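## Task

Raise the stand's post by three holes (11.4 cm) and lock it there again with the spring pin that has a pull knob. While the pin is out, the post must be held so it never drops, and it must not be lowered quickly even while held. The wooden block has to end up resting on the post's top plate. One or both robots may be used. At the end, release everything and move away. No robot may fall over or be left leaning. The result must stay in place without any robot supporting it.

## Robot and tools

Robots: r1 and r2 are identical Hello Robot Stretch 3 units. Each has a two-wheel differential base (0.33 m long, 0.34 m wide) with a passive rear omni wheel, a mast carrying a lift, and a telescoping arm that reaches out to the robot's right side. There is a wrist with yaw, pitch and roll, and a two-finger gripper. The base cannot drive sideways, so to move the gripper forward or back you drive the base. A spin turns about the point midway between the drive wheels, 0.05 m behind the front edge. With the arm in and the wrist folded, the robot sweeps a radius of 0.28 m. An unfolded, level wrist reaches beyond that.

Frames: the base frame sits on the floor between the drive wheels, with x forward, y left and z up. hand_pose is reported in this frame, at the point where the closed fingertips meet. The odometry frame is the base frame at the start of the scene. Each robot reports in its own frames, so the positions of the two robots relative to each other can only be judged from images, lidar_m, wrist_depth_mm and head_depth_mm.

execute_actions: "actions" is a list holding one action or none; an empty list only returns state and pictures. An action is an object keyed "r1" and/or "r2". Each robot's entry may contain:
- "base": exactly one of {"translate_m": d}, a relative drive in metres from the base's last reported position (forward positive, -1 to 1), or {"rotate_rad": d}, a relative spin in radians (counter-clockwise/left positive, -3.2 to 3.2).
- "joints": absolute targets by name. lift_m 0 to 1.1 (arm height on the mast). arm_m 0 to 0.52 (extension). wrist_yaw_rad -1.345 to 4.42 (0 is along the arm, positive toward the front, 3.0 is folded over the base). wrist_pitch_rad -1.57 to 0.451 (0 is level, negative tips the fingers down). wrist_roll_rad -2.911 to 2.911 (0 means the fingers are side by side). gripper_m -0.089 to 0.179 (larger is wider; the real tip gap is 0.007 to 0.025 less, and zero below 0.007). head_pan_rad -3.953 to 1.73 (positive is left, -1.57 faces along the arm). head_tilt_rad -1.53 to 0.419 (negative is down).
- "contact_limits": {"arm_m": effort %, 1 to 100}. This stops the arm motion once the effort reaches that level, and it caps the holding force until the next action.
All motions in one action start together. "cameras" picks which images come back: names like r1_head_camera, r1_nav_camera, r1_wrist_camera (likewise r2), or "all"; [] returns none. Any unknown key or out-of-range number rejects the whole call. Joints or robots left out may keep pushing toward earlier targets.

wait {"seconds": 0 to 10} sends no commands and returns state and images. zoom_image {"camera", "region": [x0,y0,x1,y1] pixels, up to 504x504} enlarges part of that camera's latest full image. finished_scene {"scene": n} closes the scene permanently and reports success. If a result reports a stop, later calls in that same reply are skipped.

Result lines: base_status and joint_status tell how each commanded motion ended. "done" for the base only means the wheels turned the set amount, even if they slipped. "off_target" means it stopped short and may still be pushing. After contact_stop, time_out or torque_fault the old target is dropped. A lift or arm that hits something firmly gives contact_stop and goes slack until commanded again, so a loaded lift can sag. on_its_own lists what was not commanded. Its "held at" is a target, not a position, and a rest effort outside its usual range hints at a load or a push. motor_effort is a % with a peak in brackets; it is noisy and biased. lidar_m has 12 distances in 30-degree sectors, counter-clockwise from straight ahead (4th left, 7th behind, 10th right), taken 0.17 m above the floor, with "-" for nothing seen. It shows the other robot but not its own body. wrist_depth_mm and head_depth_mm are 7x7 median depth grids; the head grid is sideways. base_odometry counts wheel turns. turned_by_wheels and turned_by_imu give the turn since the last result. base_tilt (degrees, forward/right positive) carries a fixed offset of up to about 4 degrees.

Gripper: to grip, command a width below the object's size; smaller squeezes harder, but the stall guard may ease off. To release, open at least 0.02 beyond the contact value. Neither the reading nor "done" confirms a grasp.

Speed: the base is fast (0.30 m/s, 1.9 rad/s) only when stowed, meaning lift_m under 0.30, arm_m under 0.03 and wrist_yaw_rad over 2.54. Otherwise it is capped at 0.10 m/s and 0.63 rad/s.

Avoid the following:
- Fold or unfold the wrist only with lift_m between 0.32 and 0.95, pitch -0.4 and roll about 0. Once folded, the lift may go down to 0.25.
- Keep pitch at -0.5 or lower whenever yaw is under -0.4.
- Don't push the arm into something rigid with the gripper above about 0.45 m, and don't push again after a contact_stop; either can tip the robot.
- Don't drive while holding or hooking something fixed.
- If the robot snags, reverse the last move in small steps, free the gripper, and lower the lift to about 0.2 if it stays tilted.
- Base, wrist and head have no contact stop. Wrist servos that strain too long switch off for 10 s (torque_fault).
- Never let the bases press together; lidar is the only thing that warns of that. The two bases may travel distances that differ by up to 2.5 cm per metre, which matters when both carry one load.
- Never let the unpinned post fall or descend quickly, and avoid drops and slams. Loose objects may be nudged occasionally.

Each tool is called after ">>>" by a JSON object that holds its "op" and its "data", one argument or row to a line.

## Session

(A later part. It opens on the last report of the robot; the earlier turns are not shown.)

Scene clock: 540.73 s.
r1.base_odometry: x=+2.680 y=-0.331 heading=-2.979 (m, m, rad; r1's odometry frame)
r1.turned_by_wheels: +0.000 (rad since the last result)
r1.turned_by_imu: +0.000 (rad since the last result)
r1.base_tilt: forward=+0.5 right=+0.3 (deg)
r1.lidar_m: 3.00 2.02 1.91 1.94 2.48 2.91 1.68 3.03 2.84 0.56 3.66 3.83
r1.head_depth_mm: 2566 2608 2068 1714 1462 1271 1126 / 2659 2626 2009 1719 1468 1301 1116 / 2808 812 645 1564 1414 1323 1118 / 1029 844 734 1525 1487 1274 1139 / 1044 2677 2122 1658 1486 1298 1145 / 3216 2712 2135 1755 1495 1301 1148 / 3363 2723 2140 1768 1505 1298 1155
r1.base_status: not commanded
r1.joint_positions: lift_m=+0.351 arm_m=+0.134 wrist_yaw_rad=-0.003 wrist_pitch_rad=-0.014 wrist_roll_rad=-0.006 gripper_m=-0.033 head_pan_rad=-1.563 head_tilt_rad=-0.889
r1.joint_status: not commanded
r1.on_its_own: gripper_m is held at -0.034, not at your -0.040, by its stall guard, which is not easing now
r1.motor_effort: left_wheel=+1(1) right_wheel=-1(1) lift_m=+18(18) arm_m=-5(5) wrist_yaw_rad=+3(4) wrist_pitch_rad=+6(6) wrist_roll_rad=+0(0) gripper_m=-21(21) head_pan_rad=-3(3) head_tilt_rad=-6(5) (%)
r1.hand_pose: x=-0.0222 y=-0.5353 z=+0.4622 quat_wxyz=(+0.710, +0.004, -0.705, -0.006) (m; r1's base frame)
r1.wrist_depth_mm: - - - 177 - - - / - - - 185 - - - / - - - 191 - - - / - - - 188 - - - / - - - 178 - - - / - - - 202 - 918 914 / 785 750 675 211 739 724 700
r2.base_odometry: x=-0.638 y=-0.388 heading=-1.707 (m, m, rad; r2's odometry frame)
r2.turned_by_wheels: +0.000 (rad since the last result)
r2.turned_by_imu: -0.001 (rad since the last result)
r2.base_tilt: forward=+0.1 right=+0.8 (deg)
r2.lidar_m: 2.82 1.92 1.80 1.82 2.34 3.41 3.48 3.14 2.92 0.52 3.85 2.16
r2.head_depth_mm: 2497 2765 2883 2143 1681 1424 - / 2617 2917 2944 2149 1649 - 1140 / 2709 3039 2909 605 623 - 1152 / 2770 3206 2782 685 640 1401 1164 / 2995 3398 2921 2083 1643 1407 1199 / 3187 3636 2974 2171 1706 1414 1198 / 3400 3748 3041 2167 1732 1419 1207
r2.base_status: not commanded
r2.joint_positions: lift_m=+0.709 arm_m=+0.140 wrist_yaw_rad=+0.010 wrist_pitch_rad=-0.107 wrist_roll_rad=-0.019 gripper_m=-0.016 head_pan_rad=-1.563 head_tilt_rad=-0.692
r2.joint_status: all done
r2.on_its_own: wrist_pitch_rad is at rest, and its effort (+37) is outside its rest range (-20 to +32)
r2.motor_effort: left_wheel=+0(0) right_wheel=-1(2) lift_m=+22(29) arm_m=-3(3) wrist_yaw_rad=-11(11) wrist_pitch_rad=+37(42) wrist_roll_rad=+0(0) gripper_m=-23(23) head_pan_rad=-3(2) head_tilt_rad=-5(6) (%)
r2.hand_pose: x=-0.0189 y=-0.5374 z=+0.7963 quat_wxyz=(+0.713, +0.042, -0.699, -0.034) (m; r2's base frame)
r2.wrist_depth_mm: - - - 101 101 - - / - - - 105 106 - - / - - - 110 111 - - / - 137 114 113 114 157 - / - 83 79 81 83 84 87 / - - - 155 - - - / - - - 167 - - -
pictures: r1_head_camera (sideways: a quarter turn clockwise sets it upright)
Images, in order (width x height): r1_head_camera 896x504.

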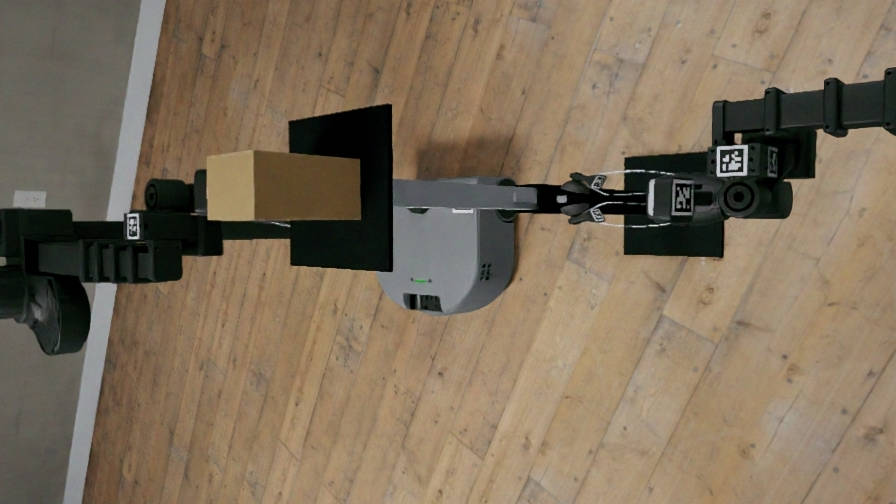

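>>> {"op": "execute_actions", "data": {
  "actions": [
    {"r1": {"joints": {"gripper_m": 0.05}}, "r2": {"joints": {"lift_m": 0.695}}}
  ],
  "cameras": []
}}

>>> {"op": "execute_actions", "data": {
  "actions": [
    {"r1": {"joints": {"arm_m": 0.07}}}
  ],
  "cameras": []
}}

>>> {"op": "execute_actions", "data": {
  "actions": [
    {"r1": {"base": {"translate_m": -0.30}, "joints": {"wrist_yaw_rad": 1.2, "head_pan_rad": -1.1, "head_tilt_rad": -0.95}}}
  ],
  "cameras": []
}}

>>> {"op": "execute_actions", "data": {
  "actions": [
    {"r1": {"joints": {"arm_m": 0.28}, "contact_limits": {"arm_m": 15}}}
  ],
  "cameras": ["r1_head_camera", "r1_wrist_camera"]
}}

Scene clock: 588.10 s.
r1.base_odometry: x=+2.680 y=-0.331 heading=-2.979 (m, m, rad; r1's odometry frame)
r1.turned_by_wheels: +0.000 (rad since the last result)
r1.turned_by_imu: +0.000 (rad since the last result)
r1.base_tilt: forward=+0.6 right=+0.2 (deg)
r1.lidar_m: 3.02 2.02 1.91 1.93 2.48 2.91 1.69 3.02 2.84 0.56 3.67 3.82
r1.head_depth_mm: 2543 2603 2061 1718 1459 1280 1131 / 2664 2629 2006 1722 1465 1303 1119 / 2800 828 643 1525 1376 1321 1120 / 1041 848 733 1519 1485 1283 1139 / 2930 2698 2122 1668 1489 1301 1150 / 3215 2712 2125 1757 1498 1304 1152 / 3354 2729 2149 1781 1504 1304 1154
r1.base_status: not commanded
r1.joint_positions: lift_m=+0.351 arm_m=+0.134 wrist_yaw_rad=-0.003 wrist_pitch_rad=-0.019 wrist_roll_rad=-0.006 gripper_m=+0.050 head_pan_rad=-1.563 head_tilt_rad=-0.889
r1.joint_status: all done
r1.motor_effort: left_wheel=+2(2) right_wheel=-1(1) lift_m=+18(18) arm_m=-3(5) wrist_yaw_rad=+4(4) wrist_pitch_rad=+8(8) wrist_roll_rad=+0(0) gripper_m=+0(79) head_pan_rad=-3(3) head_tilt_rad=-5(6) (%)
r1.hand_pose: x=-0.0222 y=-0.5350 z=+0.4610 quat_wxyz=(+0.710, +0.006, -0.705, -0.008) (m; r1's base frame)
r1.wrist_depth_mm: - - - 177 - - - / - - - 185 - - - / - - - 187 - - - / - - - 189 - - - / - - - 192 - - - / - - - 202 - 912 904 / 789 762 688 211 736 680 704
r2.base_odometry: x=-0.638 y=-0.388 heading=-1.707 (m, m, rad; r2's odometry frame)
r2.turned_by_wheels: +0.000 (rad since the last result)
r2.turned_by_imu: -0.001 (rad since the last result)
r2.base_tilt: forward=+0.1 right=+0.8 (deg)
r2.lidar_m: 2.82 1.92 1.80 1.83 2.35 3.42 3.50 3.15 2.93 0.52 3.81 2.16
r2.head_depth_mm: 2499 2765 2912 2129 1679 1424 - / 2603 2919 2897 2126 1637 - 1134 / 2741 3074 2905 604 632 - 1149 / 2782 3167 2812 684 644 1403 1176 / 3026 3419 2976 2094 1630 1407 1198 / 3178 3541 3029 2202 1713 1412 1206 / 3380 3824 2973 2201 1715 1415 1209
r2.base_status: not commanded
r2.joint_positions: lift_m=+0.695 arm_m=+0.140 wrist_yaw_rad=+0.010 wrist_pitch_rad=-0.058 wrist_roll_rad=-0.019 gripper_m=-0.016 head_pan_rad=-1.563 head_tilt_rad=-0.692
r2.joint_status: all done
r2.motor_effort: left_wheel=+0(1) right_wheel=-1(1) lift_m=+18(22) arm_m=-2(2) wrist_yaw_rad=-10(11) wrist_pitch_rad=+20(37) wrist_roll_rad=+0(0) gripper_m=-22(23) head_pan_rad=-3(2) head_tilt_rad=-6(5) (%)
r2.hand_pose: x=-0.0188 y=-0.5396 z=+0.7949 quat_wxyz=(+0.714, +0.025, -0.700, -0.017) (m; r2's base frame)
r2.wrist_depth_mm: - - - 104 104 - - / - - - 108 108 - - / - - - 112 113 - - / - 113 116 114 114 135 - / - 80 81 78 78 81 77 / - - - 153 - - - / - - - 162 - - -
pictures: none
No camera images: the call's "cameras" was empty. Leave "cameras" out to get every camera's image.

Scene clock: 589.73 s.
r1.base_odometry: x=+2.680 y=-0.331 heading=-2.979 (m, m, rad; r1's odometry frame)
r1.turned_by_wheels: +0.000 (rad since the last result)
r1.turned_by_imu: +0.000 (rad since the last result)
r1.base_tilt: forward=+0.6 right=+0.2 (deg)
r1.lidar_m: 3.02 2.03 1.91 1.93 2.48 2.92 1.68 3.05 2.84 0.56 3.68 3.80
r1.head_depth_mm: 2557 2602 2068 1709 1458 1280 1128 / 2660 2610 2023 1729 1477 1284 1156 / 2799 828 643 1529 1419 1269 - / 1044 848 732 1527 1485 1293 1138 / 2948 2709 2115 1660 1491 1298 1144 / 3204 2722 2124 1764 1502 1299 1150 / 3365 2731 2155 1760 1495 1303 1154
r1.base_status: not commanded
r1.joint_positions: lift_m=+0.351 arm_m=+0.070 wrist_yaw_rad=-0.002 wrist_pitch_rad=-0.019 wrist_roll_rad=-0.006 gripper_m=+0.050 head_pan_rad=-1.563 head_tilt_rad=-0.889
r1.joint_status: all done
r1.motor_effort: left_wheel=+2(2) right_wheel=-2(1) lift_m=+18(18) arm_m=-3(3) wrist_yaw_rad=+3(4) wrist_pitch_rad=+9(8) wrist_roll_rad=+0(0) gripper_m=+0(0) head_pan_rad=-3(3) head_tilt_rad=-6(6) (%)
r1.hand_pose: x=-0.0220 y=-0.4710 z=+0.4609 quat_wxyz=(+0.710, +0.006, -0.705, -0.008) (m; r1's base frame)
r1.wrist_depth_mm: - - - 803 - - - / - - - 876 - - - / - - - 892 - - - / - - - 253 - - - / - - - 264 - - - / - - - 270 - 901 881 / 775 773 727 286 716 715 704
r2.base_odometry: x=-0.638 y=-0.388 heading=-1.707 (m, m, rad; r2's odometry frame)
r2.turned_by_wheels: +0.000 (rad since the last result)
r2.turned_by_imu: +0.000 (rad since the last result)
r2.base_tilt: forward=+0.1 right=+0.7 (deg)
r2.lidar_m: 2.83 1.93 1.80 1.82 2.34 3.42 3.47 3.15 2.93 0.52 3.84 2.15
r2.head_depth_mm: 2539 2764 2856 2088 1683 1423 - / 2614 2882 2886 2127 1646 - 1140 / 2725 3054 2928 603 633 - 1144 / 2749 3143 2815 684 640 1395 1174 / 3018 3394 2935 2063 1636 1406 1203 / 3215 3687 2937 2182 1709 1419 1201 / 3343 3832 3024 2171 1719 1419 1214
r2.base_status: not commanded
r2.joint_positions: lift_m=+0.695 arm_m=+0.140 wrist_yaw_rad=+0.010 wrist_pitch_rad=-0.058 wrist_roll_rad=-0.019 gripper_m=-0.016 head_pan_rad=-1.563 head_tilt_rad=-0.692
r2.joint_status: not commanded
r2.motor_effort: left_wheel=+0(0) right_wheel=-2(1) lift_m=+18(18) arm_m=-2(3) wrist_yaw_rad=-11(10) wrist_pitch_rad=+21(20) wrist_roll_rad=+0(0) gripper_m=-22(22) head_pan_rad=-2(2) head_tilt_rad=-6(6) (%)
r2.hand_pose: x=-0.0188 y=-0.5396 z=+0.7949 quat_wxyz=(+0.714, +0.025, -0.700, -0.017) (m; r2's base frame)
r2.wrist_depth_mm: - - - 104 104 - - / - - - 108 108 - - / - - - 112 113 - - / - 113 116 114 113 135 - / - 80 81 78 78 81 77 / - - - 152 - - - / - - - 162 - - -
pictures: none
No camera images: the call's "cameras" was empty. Leave "cameras" out to get every camera's image.

Scene clock: 593.87 s.
r1.base_odometry: x=+2.976 y=-0.283 heading=-2.979 (m, m, rad; r1's odometry frame)
r1.turned_by_wheels: +0.000 (rad since the last result)
r1.turned_by_imu: -0.002 (rad since the last result)
r1.base_tilt: forward=+0.7 right=+0.3 (deg)
r1.lidar_m: 3.20 2.15 2.03 2.06 2.63 2.62 1.39 2.91 2.72 1.12 0.61 4.11
r1.head_depth_mm: 2823 2366 1940 1640 1419 1249 1132 / 1022 1253 1629 1552 1428 1261 1087 / 1045 655 719 1550 1393 1288 1125 / 3147 770 845 1630 1412 1264 1131 / 3215 2449 1985 1674 1442 1271 1133 / 3227 2470 1999 1685 1454 1278 1133 / 3276 2513 2007 1692 1460 1284 1138
r1.base_status: done
r1.joint_positions: lift_m=+0.351 arm_m=+0.070 wrist_yaw_rad=+1.197 wrist_pitch_rad=-0.019 wrist_roll_rad=-0.006 gripper_m=+0.050 head_pan_rad=-1.107 head_tilt_rad=-0.938
r1.joint_status: all done
r1.motor_effort: left_wheel=+2(4) right_wheel=-2(6) lift_m=+18(18) arm_m=-3(3) wrist_yaw_rad=+3(4) wrist_pitch_rad=+9(8) wrist_roll_rad=+0(0) gripper_m=-1(0) head_pan_rad=+3(34) head_tilt_rad=-7(14) (%)
r1.hand_pose: x=+0.2167 y=-0.3086 z=+0.4608 quat_wxyz=(+0.590, +0.403, -0.578, +0.394) (m; r1's base frame)
r1.wrist_depth_mm: - - - - - - 285 / - - - - - - - / - - - - - - - / - - - - - - - / - - - - - - 793 / - - - 952 - 816 628 / 784 782 754 747 734 346 597
r2.base_odometry: x=-0.638 y=-0.388 heading=-1.707 (m, m, rad; r2's odometry frame)
r2.turned_by_wheels: +0.000 (rad since the last result)
r2.turned_by_imu: -0.001 (rad since the last result)
r2.base_tilt: forward=+0.0 right=+0.8 (deg)
r2.lidar_m: 2.83 1.93 1.80 1.83 2.35 3.42 3.47 3.14 2.92 0.52 3.83 2.16
r2.head_depth_mm: 2516 2778 2854 2112 1680 1420 - / 2608 2868 2915 2136 1638 - 1149 / 2726 3063 2910 605 632 - 1145 / 2849 3227 2936 686 643 1413 1174 / 3016 3418 2971 2161 1496 1410 1208 / 3039 3503 1439 1295 1489 1415 1201 / 3402 3812 2992 2118 1714 1415 1206
r2.base_status: not commanded
r2.joint_positions: lift_m=+0.695 arm_m=+0.140 wrist_yaw_rad=+0.010 wrist_pitch_rad=-0.058 wrist_roll_rad=-0.019 gripper_m=-0.016 head_pan_rad=-1.563 head_tilt_rad=-0.692
r2.joint_status: not commanded
r2.motor_effort: left_wheel=+0(0) right_wheel=-2(1) lift_m=+18(18) arm_m=-3(2) wrist_yaw_rad=-11(11) wrist_pitch_rad=+21(20) wrist_roll_rad=+0(0) gripper_m=-22(22) head_pan_rad=-2(2) head_tilt_rad=-5(6) (%)
r2.hand_pose: x=-0.0188 y=-0.5396 z=+0.7949 quat_wxyz=(+0.714, +0.025, -0.700, -0.017) (m; r2's base frame)
r2.wrist_depth_mm: - - - 104 104 - - / - - 880 108 108 - - / - - 890 112 112 - - / - 113 115 114 114 136 - / - 80 81 78 78 81 77 / - 586 - 153 - - - / - - 775 161 - - -
pictures: none
No camera images: the call's "cameras" was empty. Leave "cameras" out to get every camera's image.

Scene clock: 596.63 s.
r1.base_odometry: x=+2.976 y=-0.283 heading=-2.979 (m, m, rad; r1's odometry frame)
r1.turned_by_wheels: +0.000 (rad since the last result)
r1.turned_by_imu: +0.000 (rad since the last result)
r1.base_tilt: forward=+0.6 right=+0.3 (deg)
r1.lidar_m: 3.20 2.15 2.03 2.07 2.64 2.62 1.39 2.90 2.71 1.11 0.62 4.10
r1.head_depth_mm: 2845 2369 1943 1642 1445 1234 1136 / 1019 1253 1625 1547 1471 1252 1123 / 1047 655 717 1541 1395 1264 1128 / 3175 771 842 1628 1414 1269 1128 / 3188 2447 1983 1674 1444 1268 1135 / 3244 2460 1997 1685 1448 1278 1135 / 3258 2486 1997 1696 1461 1282 1140
r1.base_status: not commanded
r1.joint_positions: lift_m=+0.351 arm_m=+0.280 wrist_yaw_rad=+1.198 wrist_pitch_rad=-0.019 wrist_roll_rad=-0.006 gripper_m=+0.050 head_pan_rad=-1.107 head_tilt_rad=-0.938
r1.joint_status: all done
r1.motor_effort: left_wheel=+3(2) right_wheel=-2(2) lift_m=+18(18) arm_m=+4(4) wrist_yaw_rad=+3(3) wrist_pitch_rad=+8(8) wrist_roll_rad=+0(0) gripper_m=+0(0) head_pan_rad=+4(3) head_tilt_rad=-7(7) (%)
r1.contact_limits: arm_m 15 (drawing in: default 26, maximum 43; extending or still: default 36, maximum 59)
r1.hand_pose: x=+0.2168 y=-0.5179 z=+0.4608 quat_wxyz=(+0.590, +0.403, -0.578, +0.394) (m; r1's base frame)
r1.wrist_depth_mm: - - - - - - - / - - - - - - - / - - - - - - - / - - - - 225 - - / - - - - - - - / - - - 903 - 843 615 / 778 771 735 695 664 557 484
r2.base_odometry: x=-0.638 y=-0.388 heading=-1.707 (m, m, rad; r2's odometry frame)
r2.turned_by_wheels: +0.000 (rad since the last result)
r2.turned_by_imu: -0.001 (rad since the last result)
r2.base_tilt: forward=+0.0 right=+0.8 (deg)
r2.lidar_m: 2.82 1.93 1.80 1.83 2.34 3.43 3.49 3.16 2.92 0.52 3.83 2.16
r2.head_depth_mm: 2517 2743 2868 2105 1675 1432 - / 2648 2892 2901 2108 1648 - 1142 / 2765 3091 2925 604 634 - 1146 / 2877 3200 2946 685 643 1368 1179 / 3015 3460 2975 2171 1561 1407 1193 / 3076 3474 1433 1463 1027 1421 1208 / 3287 3775 3022 2091 1582 1412 1208
r2.base_status: not commanded
r2.joint_positions: lift_m=+0.695 arm_m=+0.140 wrist_yaw_rad=+0.010 wrist_pitch_rad=-0.058 wrist_roll_rad=-0.019 gripper_m=-0.016 head_pan_rad=-1.563 head_tilt_rad=-0.692
r2.joint_status: not commanded
r2.motor_effort: left_wheel=+0(0) right_wheel=-1(1) lift_m=+18(18) arm_m=-1(2) wrist_yaw_rad=-11(11) wrist_pitch_rad=+21(20) wrist_roll_rad=+0(0) gripper_m=-22(22) head_pan_rad=-3(2) head_tilt_rad=-5(6) (%)
r2.hand_pose: x=-0.0188 y=-0.5396 z=+0.7949 quat_wxyz=(+0.714, +0.025, -0.700, -0.017) (m; r2's base frame)
r2.wrist_depth_mm: - - - 104 104 - - / - - 881 108 108 - - / - - 905 112 113 - - / - 113 116 114 114 135 - / - 80 82 78 78 80 77 / - - - 152 - - - / 445 - - 162 - - -
pictures: r1_head_camera (sideways: a quarter turn clockwise sets it upright), r1_wrist_camera
Images, in order (width x height): r1_head_camera 896x504, r1_wrist_camera 644x364.

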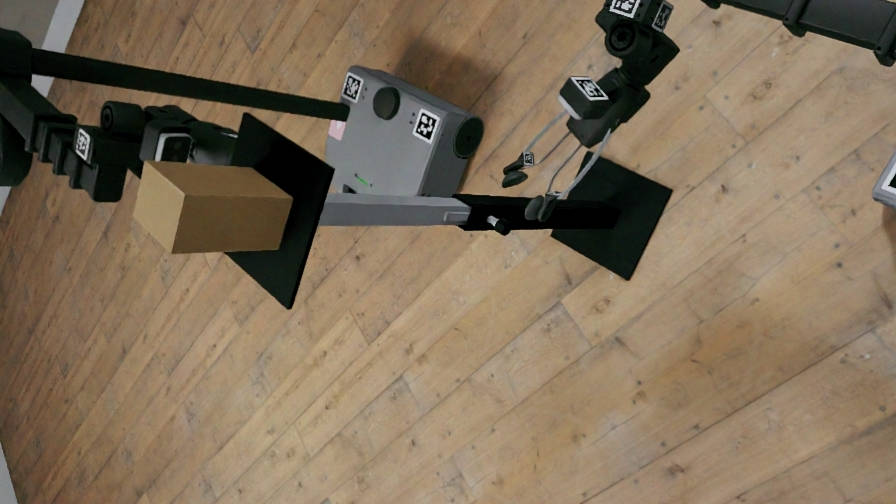

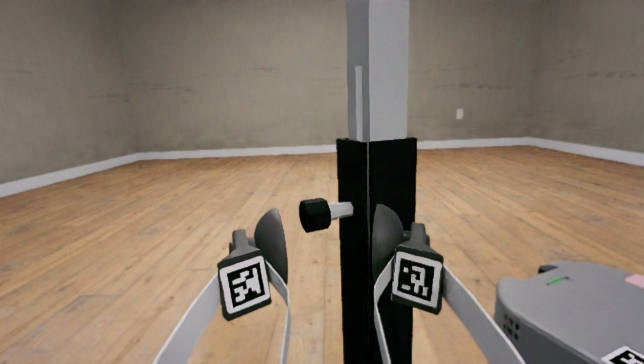

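>>> {"op": "execute_actions", "data": {
  "actions": [
    {"r1": {"base": {"translate_m": 0.025}, "joints": {"arm_m": 0.27}}}
  ],
  "cameras": ["r1_head_camera", "r1_wrist_camera"]
}}

>>> {"op": "zoom_image", "data": {
  "camera": "r1_head_camera",
  "region": [430, 120, 630, 260]
}}

Scene clock: 629.67 s.
r1.base_odometry: x=+2.951 y=-0.287 heading=-2.979 (m, m, rad; r1's odometry frame)
r1.turned_by_wheels: +0.000 (rad since the last result)
r1.turned_by_imu: +0.000 (rad since the last result)
r1.base_tilt: forward=+0.6 right=+0.3 (deg)
r1.lidar_m: 3.20 2.13 2.02 2.05 2.62 2.64 1.42 2.91 2.72 1.11 0.61 4.09
r1.head_depth_mm: 2734 2301 1941 1641 1450 1230 1140 / 932 815 1579 1536 1476 1256 1118 / 3012 630 688 1497 1350 1262 1125 / 3164 2423 1874 1662 1440 1269 1134 / 3155 2438 1988 1681 1448 1270 1129 / 3191 2448 2004 1685 1448 1277 1134 / 3254 2482 2013 1686 1460 1278 1141
r1.base_status: done
r1.joint_positions: lift_m=+0.351 arm_m=+0.270 wrist_yaw_rad=+1.198 wrist_pitch_rad=-0.019 wrist_roll_rad=-0.006 gripper_m=+0.050 head_pan_rad=-1.107 head_tilt_rad=-0.938
r1.joint_status: all done
r1.motor_effort: left_wheel=+2(7) right_wheel=-2(3) lift_m=+18(18) arm_m=-3(3) wrist_yaw_rad=+3(3) wrist_pitch_rad=+8(8) wrist_roll_rad=+0(0) gripper_m=+0(0) head_pan_rad=+4(4) head_tilt_rad=-6(6) (%)
r1.hand_pose: x=+0.2168 y=-0.5085 z=+0.4608 quat_wxyz=(+0.590, +0.403, -0.578, +0.394) (m; r1's base frame)
r1.wrist_depth_mm: - - - - 186 - - / - - - - 192 - - / - - - - 197 - - / - - - - 200 - - / - - - - 208 - - / - - - 930 - 897 622 / 772 777 741 744 227 578 490
r2.base_odometry: x=-0.638 y=-0.388 heading=-1.707 (m, m, rad; r2's odometry frame)
r2.turned_by_wheels: +0.000 (rad since the last result)
r2.turned_by_imu: -0.001 (rad since the last result)
r2.base_tilt: forward=+0.0 right=+0.8 (deg)
r2.lidar_m: 2.83 1.92 1.80 1.82 2.35 3.41 3.49 3.15 2.93 0.52 3.82 2.16
r2.head_depth_mm: 2542 2746 2843 2129 1677 1436 - / 2635 2916 2906 2133 1648 - 1142 / 2754 3042 2943 605 633 - 1142 / 2878 3203 2964 684 642 1362 1170 / 2995 3436 2929 2091 1536 1409 1197 / 3056 3521 2864 1353 1023 1417 1194 / 3376 3835 2995 2098 1666 1412 1212
r2.base_status: not commanded
r2.joint_positions: lift_m=+0.695 arm_m=+0.140 wrist_yaw_rad=+0.010 wrist_pitch_rad=-0.058 wrist_roll_rad=-0.019 gripper_m=-0.016 head_pan_rad=-1.563 head_tilt_rad=-0.692
r2.joint_status: not commanded
r2.motor_effort: left_wheel=+0(0) right_wheel=-2(1) lift_m=+18(18) arm_m=-2(2) wrist_yaw_rad=-11(11) wrist_pitch_rad=+20(21) wrist_roll_rad=+0(0) gripper_m=-22(22) head_pan_rad=-3(2) head_tilt_rad=-5(5) (%)
r2.hand_pose: x=-0.0188 y=-0.5396 z=+0.7949 quat_wxyz=(+0.714, +0.025, -0.700, -0.017) (m; r2's base frame)
r2.wrist_depth_mm: - - - 104 104 - - / - - - 108 108 - - / - - - 112 112 - - / - 114 116 114 114 135 - / - 80 82 78 78 80 77 / - 648 - 153 - - - / 435 - - 161 - - -
pictures: r1_head_camera (sideways: a quarter turn clockwise sets it upright), r1_wrist_camera
Images, in order (width x height): r1_head_camera 896x504, r1_wrist_camera 644x364.

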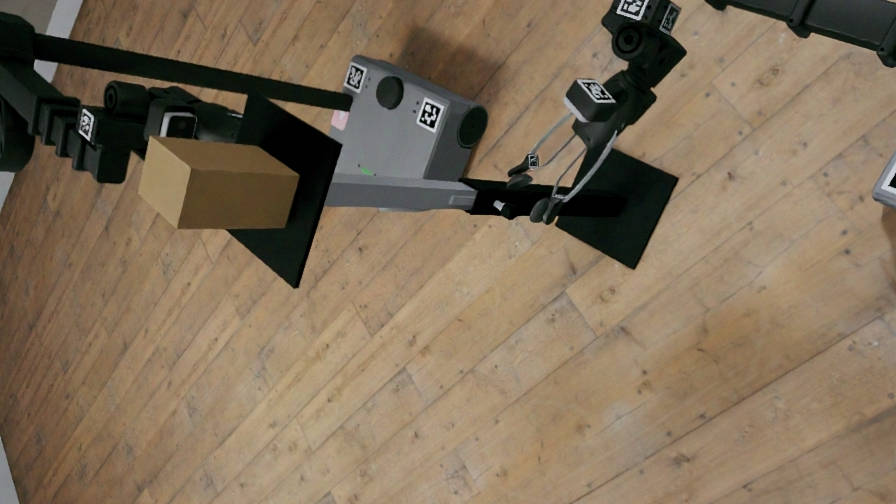

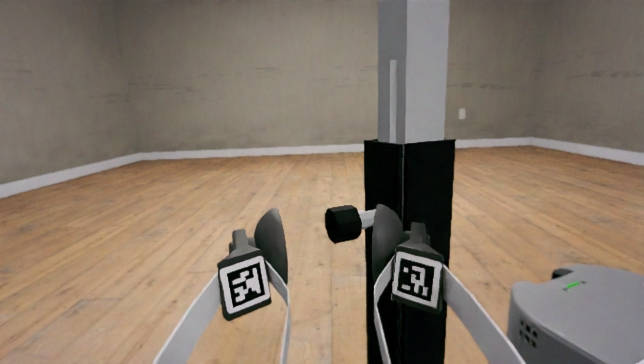

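Region (430, 120, 630, 260) of r1_head_camera's 896x504 image, scaled by 2.520, with more detail than that image has; it fills the top 353 rows of this view, and the rest is white.

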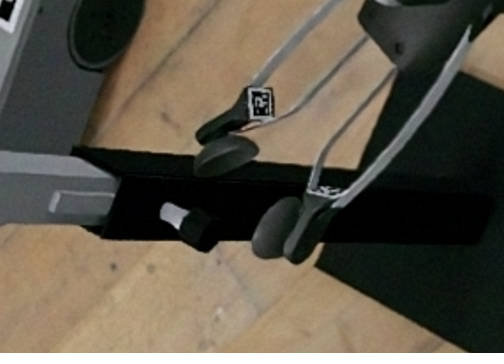

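>>> {"op": "execute_actions", "data": {
  "actions": [
    {"r1": {"base": {"translate_m": 0.015}, "joints": {"arm_m": 0.274}, "contact_limits": {"arm_m": 15}}}
  ],
  "cameras": ["r1_head_camera", "r1_wrist_camera"]
}}

>>> {"op": "zoom_image", "data": {
  "camera": "r1_head_camera",
  "region": [430, 120, 630, 260]
}}

Scene clock: 640.63 s.
r1.base_odometry: x=+2.936 y=-0.289 heading=-2.979 (m, m, rad; r1's odometry frame)
r1.turned_by_wheels: +0.000 (rad since the last result)
r1.turned_by_imu: +0.000 (rad since the last result)
r1.base_tilt: forward=+0.7 right=+0.2 (deg)
r1.lidar_m: 3.17 2.14 2.01 2.05 2.61 2.66 1.43 2.93 2.73 1.11 0.60 4.07
r1.head_depth_mm: 1197 2290 1945 1640 1448 1228 1134 / 897 801 1516 1526 1483 1257 1120 / 3137 628 684 1519 1340 1262 1126 / 3139 2444 1873 1665 1439 1264 1130 / 3185 2437 1989 1669 1445 1273 1135 / 3209 2440 2000 1685 1451 1271 1138 / 3298 2481 2016 1685 1460 1280 1139
r1.base_status: done
r1.joint_positions: lift_m=+0.351 arm_m=+0.274 wrist_yaw_rad=+1.198 wrist_pitch_rad=-0.019 wrist_roll_rad=-0.006 gripper_m=+0.050 head_pan_rad=-1.107 head_tilt_rad=-0.938
r1.joint_status: all done
r1.motor_effort: left_wheel=+3(8) right_wheel=-2(3) lift_m=+18(18) arm_m=+4(5) wrist_yaw_rad=+3(2) wrist_pitch_rad=+9(8) wrist_roll_rad=+0(0) gripper_m=+0(0) head_pan_rad=+4(4) head_tilt_rad=-6(7) (%)
r1.contact_limits: arm_m 15 (drawing in: default 26, maximum 43; extending or still: default 36, maximum 59)
r1.hand_pose: x=+0.2168 y=-0.5119 z=+0.4608 quat_wxyz=(+0.590, +0.403, -0.578, +0.394) (m; r1's base frame)
r1.wrist_depth_mm: - - - - 171 - - / - - - - 175 - - / - - - - 183 - - / - - - - 183 - - / - - - - 190 - - / - - - 954 - 896 624 / 766 761 750 744 206 572 498
r2.base_odometry: x=-0.638 y=-0.388 heading=-1.707 (m, m, rad; r2's odometry frame)
r2.turned_by_wheels: +0.000 (rad since the last result)
r2.turned_by_imu: -0.001 (rad since the last result)
r2.base_tilt: forward=+0.0 right=+0.8 (deg)
r2.lidar_m: 2.83 1.92 1.80 1.83 2.35 3.43 3.48 3.16 2.93 0.52 3.84 2.16
r2.head_depth_mm: 2507 2771 2883 2115 1673 1427 - / 2640 2937 2878 2145 1626 - 1140 / 2740 3026 2926 607 634 - 1144 / 2863 3221 2944 686 641 1380 1170 / 2974 3377 2942 1997 1494 1410 1199 / 3075 3502 2845 1353 997 1412 1206 / 3343 3804 3001 2145 1677 1409 1205
r2.base_status: not commanded
r2.joint_positions: lift_m=+0.695 arm_m=+0.140 wrist_yaw_rad=+0.010 wrist_pitch_rad=-0.058 wrist_roll_rad=-0.019 gripper_m=-0.016 head_pan_rad=-1.563 head_tilt_rad=-0.692
r2.joint_status: not commanded
r2.motor_effort: left_wheel=+0(0) right_wheel=-2(1) lift_m=+18(18) arm_m=-2(2) wrist_yaw_rad=-11(10) wrist_pitch_rad=+20(21) wrist_roll_rad=+0(0) gripper_m=-22(22) head_pan_rad=-2(2) head_tilt_rad=-5(6) (%)
r2.hand_pose: x=-0.0188 y=-0.5396 z=+0.7949 quat_wxyz=(+0.714, +0.025, -0.700, -0.017) (m; r2's base frame)
r2.wrist_depth_mm: - - 857 104 104 - - / - - 859 108 108 - - / - - 859 112 112 - - / - 113 116 114 114 136 - / - 80 82 78 78 81 77 / - - - 152 - - - / - 968 - 162 - - -
pictures: r1_head_camera (sideways: a quarter turn clockwise sets it upright), r1_wrist_camera
Images, in order (width x height): r1_head_camera 896x504, r1_wrist_camera 644x364.

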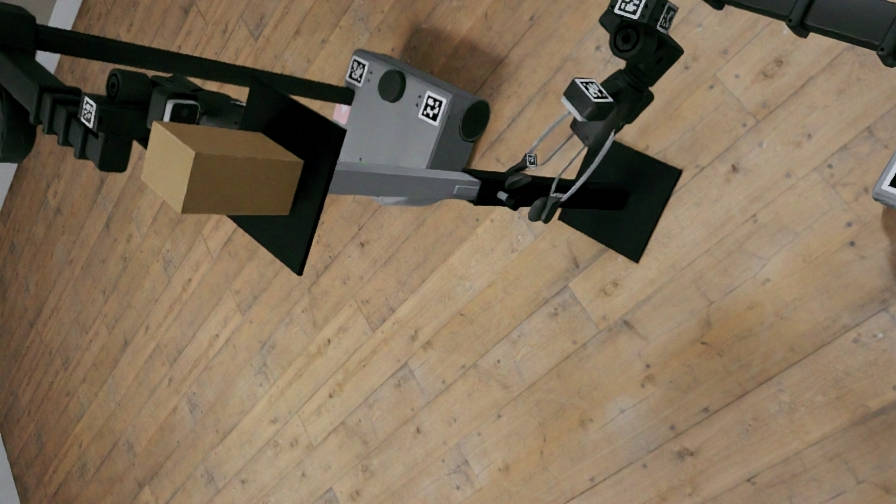

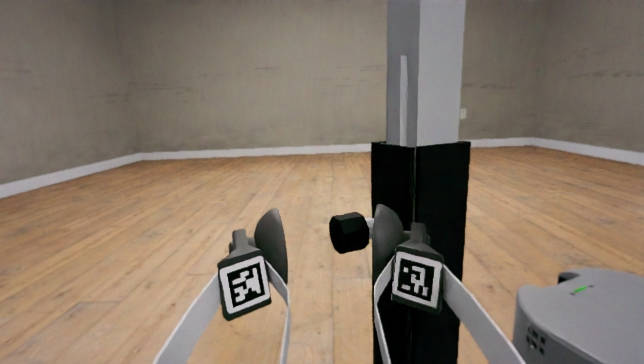

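Region (430, 120, 630, 260) of r1_head_camera's 896x504 image, scaled by 2.520, with more detail than that image has; it fills the top 353 rows of this view, and the rest is white.

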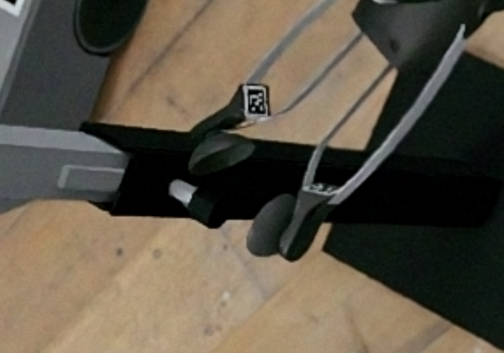

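>>> {"op": "execute_actions", "data": {
  "actions": [
    {"r1": {"base": {"translate_m": 0.01}, "joints": {"arm_m": 0.277}, "contact_limits": {"arm_m": 15}}, "r2": {"joints": {"lift_m": 0.714}}}
  ],
  "cameras": ["r1_head_camera", "r1_wrist_camera"]
}}

>>> {"op": "zoom_image", "data": {
  "camera": "r1_head_camera",
  "region": [430, 120, 630, 260]
}}

Scene clock: 651.80 s.
r1.base_odometry: x=+2.927 y=-0.291 heading=-2.979 (m, m, rad; r1's odometry frame)
r1.turned_by_wheels: +0.000 (rad since the last result)
r1.turned_by_imu: +0.000 (rad since the last result)
r1.base_tilt: forward=+0.6 right=+0.2 (deg)
r1.lidar_m: 3.18 2.12 2.01 2.04 2.61 2.68 1.44 2.94 2.73 1.11 0.60 4.05
r1.head_depth_mm: 1175 2228 1949 1641 1451 1229 1134 / 848 746 715 1527 1480 1256 1124 / 3139 624 680 1521 1362 1263 1127 / 3160 2440 1873 1669 1440 1266 1130 / 3190 2454 1988 1674 1446 1270 1136 / 3225 2468 2012 1683 1457 1279 1141 / 3242 2482 2020 1694 1456 1277 1140
r1.base_status: done
r1.joint_positions: lift_m=+0.351 arm_m=+0.277 wrist_yaw_rad=+1.198 wrist_pitch_rad=-0.020 wrist_roll_rad=-0.006 gripper_m=+0.050 head_pan_rad=-1.107 head_tilt_rad=-0.938
r1.joint_status: all done
r1.motor_effort: left_wheel=+0(7) right_wheel=+4(4) lift_m=+18(18) arm_m=+4(6) wrist_yaw_rad=+3(3) wrist_pitch_rad=+8(8) wrist_roll_rad=+0(0) gripper_m=+0(1) head_pan_rad=+4(3) head_tilt_rad=-6(6) (%)
r1.contact_limits: arm_m 15 (drawing in: default 26, maximum 43; extending or still: default 36, maximum 59)
r1.hand_pose: x=+0.2167 y=-0.5149 z=+0.4608 quat_wxyz=(+0.590, +0.403, -0.578, +0.394) (m; r1's base frame)
r1.wrist_depth_mm: - - - - 162 - - / - - - - 167 - - / - - - - 172 - - / - - - - 174 - - / - - - - 179 - - / - - - 947 204 914 621 / 761 753 747 756 196 543 495
r2.base_odometry: x=-0.638 y=-0.388 heading=-1.707 (m, m, rad; r2's odometry frame)
r2.turned_by_wheels: +0.000 (rad since the last result)
r2.turned_by_imu: -0.001 (rad since the last result)
r2.base_tilt: forward=+0.1 right=+0.8 (deg)
r2.lidar_m: 2.83 1.92 1.79 1.83 2.34 3.42 3.49 3.15 2.93 0.52 3.80 2.16
r2.head_depth_mm: 2508 2770 2877 2115 1677 1449 - / 2615 2922 2885 2117 1659 - 1144 / 2717 3102 2908 601 616 - 1160 / 2861 3210 2933 684 638 1380 1166 / 2997 3450 2922 2067 1497 1405 1197 / 3048 3508 2837 1355 992 1419 1200 / 3357 3836 2964 2188 1717 1421 1202
r2.base_status: not commanded
r2.joint_positions: lift_m=+0.713 arm_m=+0.140 wrist_yaw_rad=+0.010 wrist_pitch_rad=-0.115 wrist_roll_rad=-0.019 gripper_m=-0.016 head_pan_rad=-1.563 head_tilt_rad=-0.692
r2.joint_status: all done
r2.on_its_own: wrist_pitch_rad is at rest, and its effort (+40) is outside its rest range (-20 to +32)
r2.motor_effort: left_wheel=+0(0) right_wheel=-1(2) lift_m=+34(35) arm_m=-3(2) wrist_yaw_rad=-11(11) wrist_pitch_rad=+40(42) wrist_roll_rad=+0(0) gripper_m=-22(23) head_pan_rad=-3(3) head_tilt_rad=-6(5) (%)
r2.hand_pose: x=-0.0189 y=-0.5370 z=+0.7987 quat_wxyz=(+0.713, +0.045, -0.699, -0.037) (m; r2's base frame)
r2.wrist_depth_mm: - - 811 100 101 - - / - - - 104 105 - - / - - 879 109 111 - - / - 139 115 114 114 159 - / - 80 81 82 84 86 89 / - - - 156 - - - / - 420 939 167 - - -
pictures: r1_head_camera (sideways: a quarter turn clockwise sets it upright), r1_wrist_camera
Images, in order (width x height): r1_head_camera 896x504, r1_wrist_camera 644x364.

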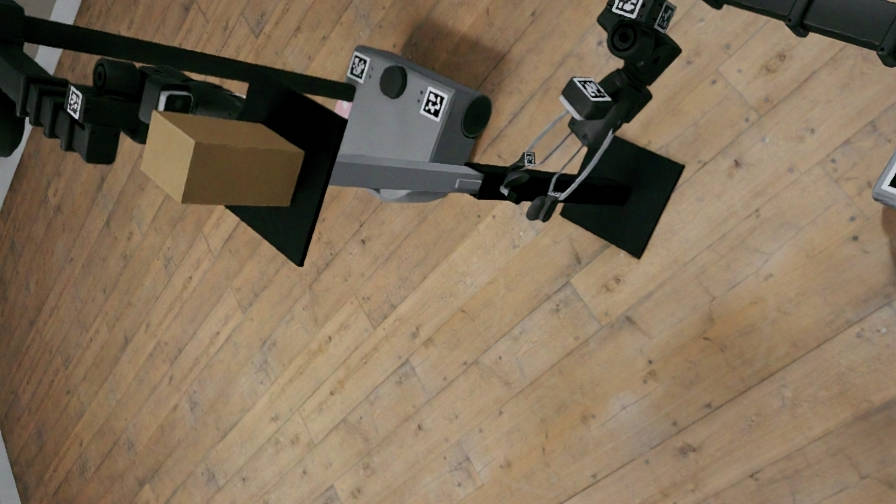

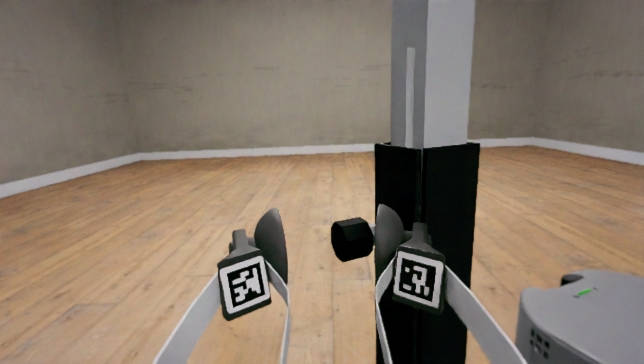

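Region (430, 120, 630, 260) of r1_head_camera's 896x504 image, scaled by 2.520, with more detail than that image has; it fills the top 353 rows of this view, and the rest is white.

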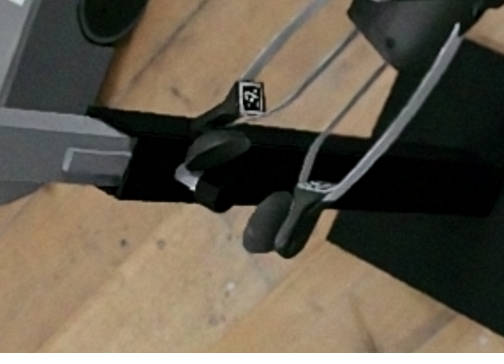

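>>> {"op": "execute_actions", "data": {
  "actions": [
    {"r1": {"joints": {"gripper_m": -0.03}}}
  ],
  "cameras": ["r1_head_camera", "r1_wrist_camera"]
}}

>>> {"op": "zoom_image", "data": {
  "camera": "r1_head_camera",
  "region": [430, 120, 630, 260]
}}

Scene clock: 659.83 s.
r1.base_odometry: x=+2.927 y=-0.291 heading=-2.980 (m, m, rad; r1's odometry frame)
r1.turned_by_wheels: -0.001 (rad since the last result)
r1.turned_by_imu: -0.002 (rad since the last result)
r1.base_tilt: forward=+0.6 right=+0.2 (deg)
r1.lidar_m: 3.18 2.12 2.01 2.04 2.60 2.67 1.44 2.93 2.74 1.11 0.60 4.06
r1.head_depth_mm: 1156 2314 1944 1640 1445 1235 1140 / 842 752 1457 1515 1487 1256 1121 / 3114 625 679 1510 1367 1261 1126 / 3144 2445 1876 1669 1439 1265 1127 / 3193 2449 1990 1680 1442 1272 1133 / 3240 2457 2013 1679 1452 1276 1133 / 3268 2505 2010 1696 1460 1284 1138
r1.base_status: not commanded
r1.joint_positions: lift_m=+0.351 arm_m=+0.277 wrist_yaw_rad=+1.166 wrist_pitch_rad=-0.020 wrist_roll_rad=-0.006 gripper_m=-0.029 head_pan_rad=-1.107 head_tilt_rad=-0.938
r1.joint_status: all done
r1.on_its_own: right_wheel is at rest, and its effort (+23) is outside its rest range (-18 to +18); wrist_yaw_rad is at rest, and its effort (+43) is outside its rest range (-12 to +12)
r1.motor_effort: left_wheel=-11(11) right_wheel=+23(22) lift_m=+18(18) arm_m=+2(4) wrist_yaw_rad=+43(45) wrist_pitch_rad=+9(8) wrist_roll_rad=+0(0) gripper_m=-18(93) head_pan_rad=+4(3) head_tilt_rad=-7(7) (%)
r1.hand_pose: x=+0.2137 y=-0.5225 z=+0.4607 quat_wxyz=(+0.596, +0.394, -0.584, +0.385) (m; r1's base frame)
r1.wrist_depth_mm: - - - - 166 - - / - - - - 171 - - / - - - - 175 - - / - - - - 175 - - / - - - - 183 - - / - - 973 - 196 881 624 / 772 770 775 711 197 576 492
r2.base_odometry: x=-0.638 y=-0.388 heading=-1.707 (m, m, rad; r2's odometry frame)
r2.turned_by_wheels: +0.000 (rad since the last result)
r2.turned_by_imu: -0.001 (rad since the last result)
r2.base_tilt: forward=+0.0 right=+0.9 (deg)
r2.lidar_m: 2.83 1.92 1.80 1.83 2.34 3.41 3.49 3.14 2.92 0.52 3.83 2.16
r2.head_depth_mm: 2507 2731 2860 2089 1672 1443 - / 2627 2925 2894 2133 1662 - 1145 / 2711 3055 2876 600 617 - 1156 / 2877 3189 2959 682 638 1372 1168 / 2971 3396 2953 2077 1502 1402 1200 / 3107 3564 2840 1347 992 1418 1205 / 3326 3856 3003 2190 1724 1413 1204
r2.base_status: not commanded
r2.joint_positions: lift_m=+0.713 arm_m=+0.140 wrist_yaw_rad=+0.010 wrist_pitch_rad=-0.115 wrist_roll_rad=-0.019 gripper_m=-0.016 head_pan_rad=-1.563 head_tilt_rad=-0.692
r2.joint_status: not commanded
r2.on_its_own: wrist_pitch_rad is at rest, and its effort (+40) is outside its rest range (-20 to +32)
r2.motor_effort: left_wheel=+0(0) right_wheel=-1(1) lift_m=+33(34) arm_m=-2(2) wrist_yaw_rad=-11(12) wrist_pitch_rad=+40(41) wrist_roll_rad=+0(0) gripper_m=-23(23) head_pan_rad=-2(2) head_tilt_rad=-5(5) (%)
r2.hand_pose: x=-0.0189 y=-0.5370 z=+0.7987 quat_wxyz=(+0.713, +0.045, -0.699, -0.037) (m; r2's base frame)
r2.wrist_depth_mm: - - 810 100 101 - - / - - - 105 105 - - / - - 867 109 110 - - / - 139 115 114 114 158 - / - 80 80 82 84 86 89 / - - - 156 - - - / - 424 951 168 - - -
pictures: r1_head_camera (sideways: a quarter turn clockwise sets it upright), r1_wrist_camera
Images, in order (width x height): r1_head_camera 896x504, r1_wrist_camera 644x364.

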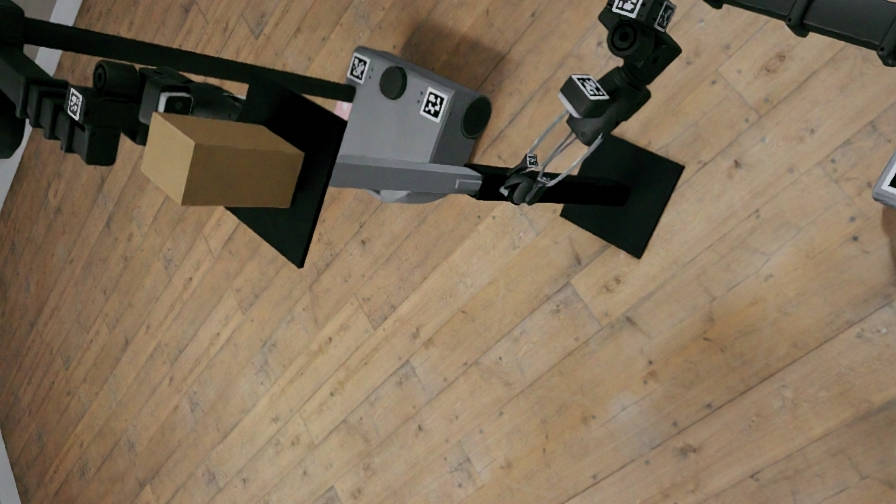

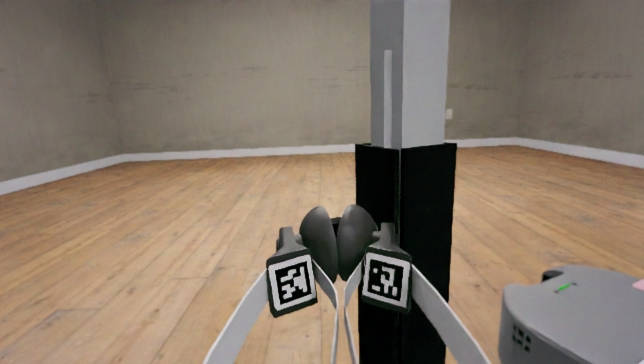

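Region (430, 120, 630, 260) of r1_head_camera's 896x504 image, scaled by 2.520, with more detail than that image has; it fills the top 353 rows of this view, and the rest is white.

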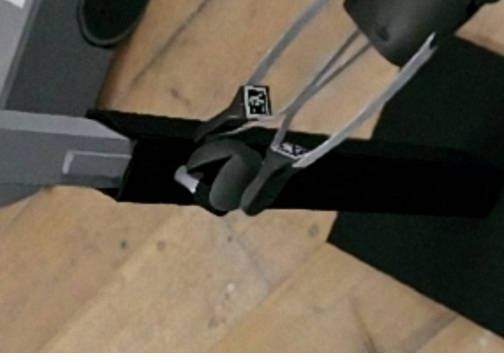

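>>> {"op": "execute_actions", "data": {
  "actions": [
    {"r1": {"joints": {"arm_m": 0.265}}}
  ],
  "cameras": ["r1_head_camera", "r1_wrist_camera"]
}}

>>> {"op": "zoom_image", "data": {
  "camera": "r1_head_camera",
  "region": [430, 120, 630, 260]
}}

Scene clock: 665.53 s.
r1.base_odometry: x=+2.927 y=-0.291 heading=-2.979 (m, m, rad; r1's odometry frame)
r1.turned_by_wheels: +0.001 (rad since the last result)
r1.turned_by_imu: +0.001 (rad since the last result)
r1.base_tilt: forward=+0.6 right=+0.3 (deg)
r1.lidar_m: 3.20 2.13 2.01 2.04 2.60 2.67 1.44 2.94 2.73 1.11 0.60 4.05
r1.head_depth_mm: 1180 2284 1946 1636 1444 1229 1139 / 841 747 713 1517 1487 1257 1121 / 3142 626 679 1516 1366 1256 1123 / 3158 2447 1874 1668 1440 1266 1128 / 3200 2448 1983 1674 1443 1270 1134 / 3235 2476 2002 1684 1458 1280 1138 / 3259 2483 2005 1694 1455 1278 1140
r1.base_status: not commanded
r1.joint_positions: lift_m=+0.351 arm_m=+0.265 wrist_yaw_rad=+1.126 wrist_pitch_rad=-0.020 wrist_roll_rad=-0.006 gripper_m=-0.029 head_pan_rad=-1.107 head_tilt_rad=-0.939
r1.joint_status: all done
r1.on_its_own: wrist_yaw_rad is held at +1.149, not at your +1.200, by its stall guard, which is not easing now; wrist_yaw_rad is at rest, and its effort (+30) is outside its rest range (-12 to +12)
r1.motor_effort: left_wheel=-2(10) right_wheel=+5(21) lift_m=+18(18) arm_m=-5(5) wrist_yaw_rad=+30(30) wrist_pitch_rad=+8(9) wrist_roll_rad=+0(0) gripper_m=-17(17) head_pan_rad=+4(3) head_tilt_rad=-7(6) (%)
r1.hand_pose: x=+0.2094 y=-0.5205 z=+0.4607 quat_wxyz=(+0.604, +0.382, -0.592, +0.372) (m; r1's base frame)
r1.wrist_depth_mm: - - - - 172 - - / - - - - 177 - - / - - - - 182 - - / - - - - 184 - - / - - - - 192 - - / - - 955 - 206 730 627 / 781 761 758 725 203 562 493
r2.base_odometry: x=-0.638 y=-0.388 heading=-1.707 (m, m, rad; r2's odometry frame)
r2.turned_by_wheels: +0.000 (rad since the last result)
r2.turned_by_imu: -0.001 (rad since the last result)
r2.base_tilt: forward=+0.0 right=+0.8 (deg)
r2.lidar_m: 2.82 1.92 1.80 1.83 2.34 3.41 3.47 3.15 2.93 0.52 3.85 2.16
r2.head_depth_mm: 2495 2780 2850 2132 1681 1429 - / 2637 2870 2872 2143 1655 - 1141 / 2775 3009 2882 600 616 - 1157 / 2920 3232 2932 682 639 1375 1165 / 3018 3401 2929 2082 1504 1402 1194 / 3074 3559 2816 1349 1007 1414 1193 / 3373 3788 3006 2166 1718 1417 1201
r2.base_status: not commanded
r2.joint_positions: lift_m=+0.713 arm_m=+0.140 wrist_yaw_rad=+0.010 wrist_pitch_rad=-0.115 wrist_roll_rad=-0.019 gripper_m=-0.016 head_pan_rad=-1.563 head_tilt_rad=-0.692
r2.joint_status: not commanded
r2.on_its_own: wrist_pitch_rad is at rest, and its effort (+40) is outside its rest range (-20 to +32)
r2.motor_effort: left_wheel=+0(0) right_wheel=-1(1) lift_m=+33(33) arm_m=-2(3) wrist_yaw_rad=-10(11) wrist_pitch_rad=+40(40) wrist_roll_rad=+0(0) gripper_m=-23(23) head_pan_rad=-2(2) head_tilt_rad=-5(5) (%)
r2.hand_pose: x=-0.0189 y=-0.5370 z=+0.7987 quat_wxyz=(+0.713, +0.045, -0.699, -0.037) (m; r2's base frame)
r2.wrist_depth_mm: - - 817 100 100 - - / - - - 104 105 - - / - - 870 109 111 - - / - 139 115 114 114 159 - / - 80 81 82 84 86 89 / - - - 155 - - - / - 423 952 168 - - -
pictures: r1_head_camera (sideways: a quarter turn clockwise sets it upright), r1_wrist_camera
Images, in order (width x height): r1_head_camera 896x504, r1_wrist_camera 644x364.

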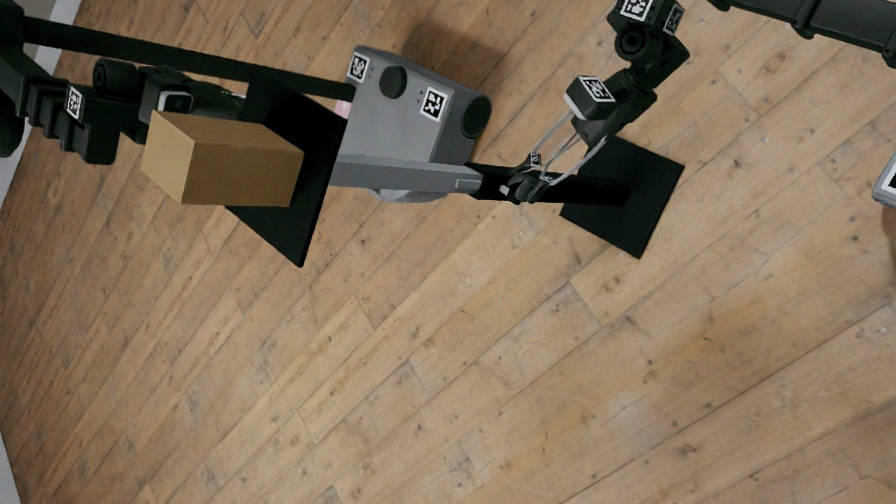

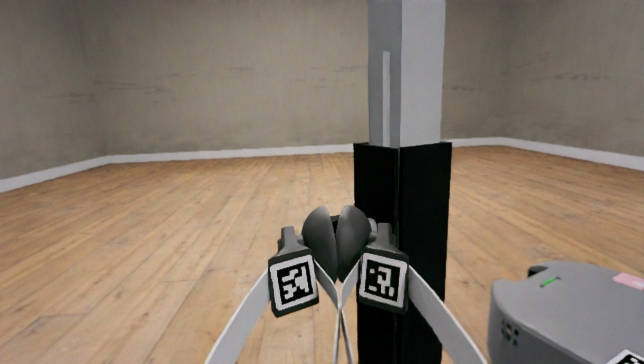

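Region (430, 120, 630, 260) of r1_head_camera's 896x504 image, scaled by 2.520, with more detail than that image has; it fills the top 353 rows of this view, and the rest is white.

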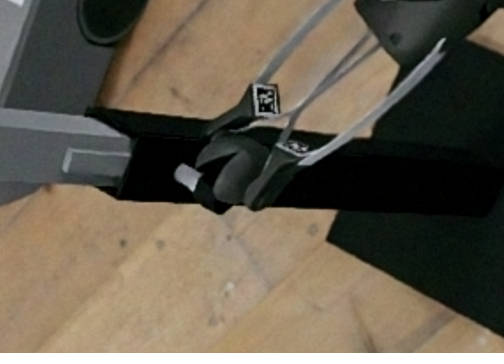

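>>> {"op": "execute_actions", "data": {
  "actions": [
    {"r2": {"joints": {"lift_m": 0.711}}}
  ],
  "cameras": ["r1_head_camera"]
}}

>>> {"op": "zoom_image", "data": {
  "camera": "r1_head_camera",
  "region": [430, 120, 630, 260]
}}

Scene clock: 686.00 s.
r1.base_odometry: x=+2.927 y=-0.291 heading=-2.979 (m, m, rad; r1's odometry frame)
r1.turned_by_wheels: +0.000 (rad since the last result)
r1.turned_by_imu: +0.000 (rad since the last result)
r1.base_tilt: forward=+0.6 right=+0.3 (deg)
r1.lidar_m: 3.17 2.13 2.01 2.04 2.61 2.67 1.44 2.93 2.73 1.11 0.60 4.03
r1.head_depth_mm: 1178 2300 1945 1645 1446 1232 1134 / 863 746 713 1516 1483 1256 1124 / 3097 625 680 1514 1360 1262 1129 / 3158 2427 1891 1668 1437 1263 1132 / 3212 2441 1990 1674 1447 1274 1133 / 3242 2479 1985 1683 1453 1275 1136 / 3277 2479 2019 1696 1450 1280 1140
r1.base_status: not commanded
r1.joint_positions: lift_m=+0.351 arm_m=+0.265 wrist_yaw_rad=+1.126 wrist_pitch_rad=-0.020 wrist_roll_rad=-0.006 gripper_m=-0.029 head_pan_rad=-1.107 head_tilt_rad=-0.939
r1.joint_status: not commanded
r1.on_its_own: wrist_yaw_rad is held at +1.149, not at your +1.200, by its stall guard, which is not easing now; wrist_yaw_rad is at rest, and its effort (+29) is outside its rest range (-12 to +12)
r1.motor_effort: left_wheel=-2(3) right_wheel=+4(5) lift_m=+18(18) arm_m=-5(5) wrist_yaw_rad=+29(30) wrist_pitch_rad=+9(8) wrist_roll_rad=+0(0) gripper_m=-17(17) head_pan_rad=+3(4) head_tilt_rad=-7(6) (%)
r1.hand_pose: x=+0.2094 y=-0.5205 z=+0.4607 quat_wxyz=(+0.604, +0.382, -0.592, +0.372) (m; r1's base frame)
r1.wrist_depth_mm: - - - - 172 - - / - - - - 177 - - / - - - - 183 - - / - - - - 182 - - / - - - - 193 - - / - - 952 - 207 749 625 / 786 757 733 769 205 570 487
r2.base_odometry: x=-0.638 y=-0.388 heading=-1.707 (m, m, rad; r2's odometry frame)
r2.turned_by_wheels: +0.000 (rad since the last result)
r2.turned_by_imu: -0.001 (rad since the last result)
r2.base_tilt: forward=+0.0 right=+0.8 (deg)
r2.lidar_m: 2.83 1.92 1.80 1.83 2.34 3.42 3.48 3.15 2.92 0.52 3.85 2.16
r2.head_depth_mm: 2477 2734 2864 2126 1680 1423 - / 2638 2951 2888 2127 1633 - 1150 / 2719 3057 2879 602 622 - 1165 / 2883 3235 2954 683 639 1375 1169 / 3001 3448 2936 2103 1500 1406 1194 / 3052 3516 2843 1358 1008 1406 1202 / 3399 3766 2964 2187 1720 1410 1207
r2.base_status: not commanded
r2.joint_positions: lift_m=+0.711 arm_m=+0.140 wrist_yaw_rad=+0.010 wrist_pitch_rad=-0.109 wrist_roll_rad=-0.019 gripper_m=-0.016 head_pan_rad=-1.563 head_tilt_rad=-0.692
r2.joint_status: all done
r2.on_its_own: wrist_pitch_rad is at rest, and its effort (+37) is outside its rest range (-20 to +32)
r2.motor_effort: left_wheel=+0(0) right_wheel=-1(1) lift_m=+22(30) arm_m=-3(2) wrist_yaw_rad=-12(11) wrist_pitch_rad=+37(40) wrist_roll_rad=+0(0) gripper_m=-23(23) head_pan_rad=-3(3) head_tilt_rad=-6(5) (%)
r2.hand_pose: x=-0.0189 y=-0.5374 z=+0.7979 quat_wxyz=(+0.713, +0.043, -0.699, -0.035) (m; r2's base frame)
r2.wrist_depth_mm: - - 811 100 101 - - / - - - 105 105 - - / - - 878 110 110 - - / - 137 115 114 114 157 - / - 83 79 81 83 85 87 / - - - 156 - - - / - 418 957 167 - - -
pictures: r1_head_camera (sideways: a quarter turn clockwise sets it upright)
Images, in order (width x height): r1_head_camera 896x504.

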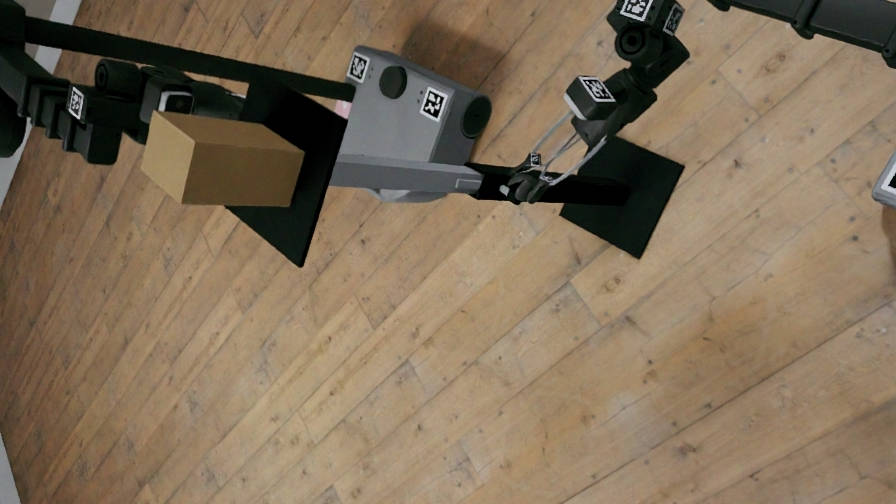

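Region (430, 120, 630, 260) of r1_head_camera's 896x504 image, scaled by 2.520, with more detail than that image has; it fills the top 353 rows of this view, and the rest is white.

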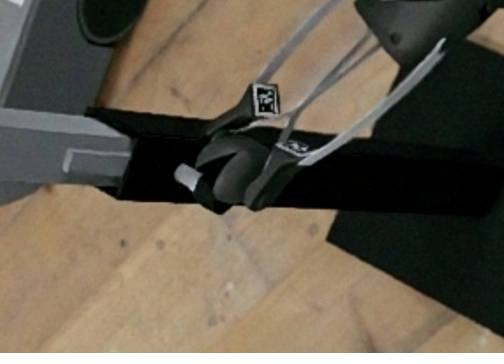

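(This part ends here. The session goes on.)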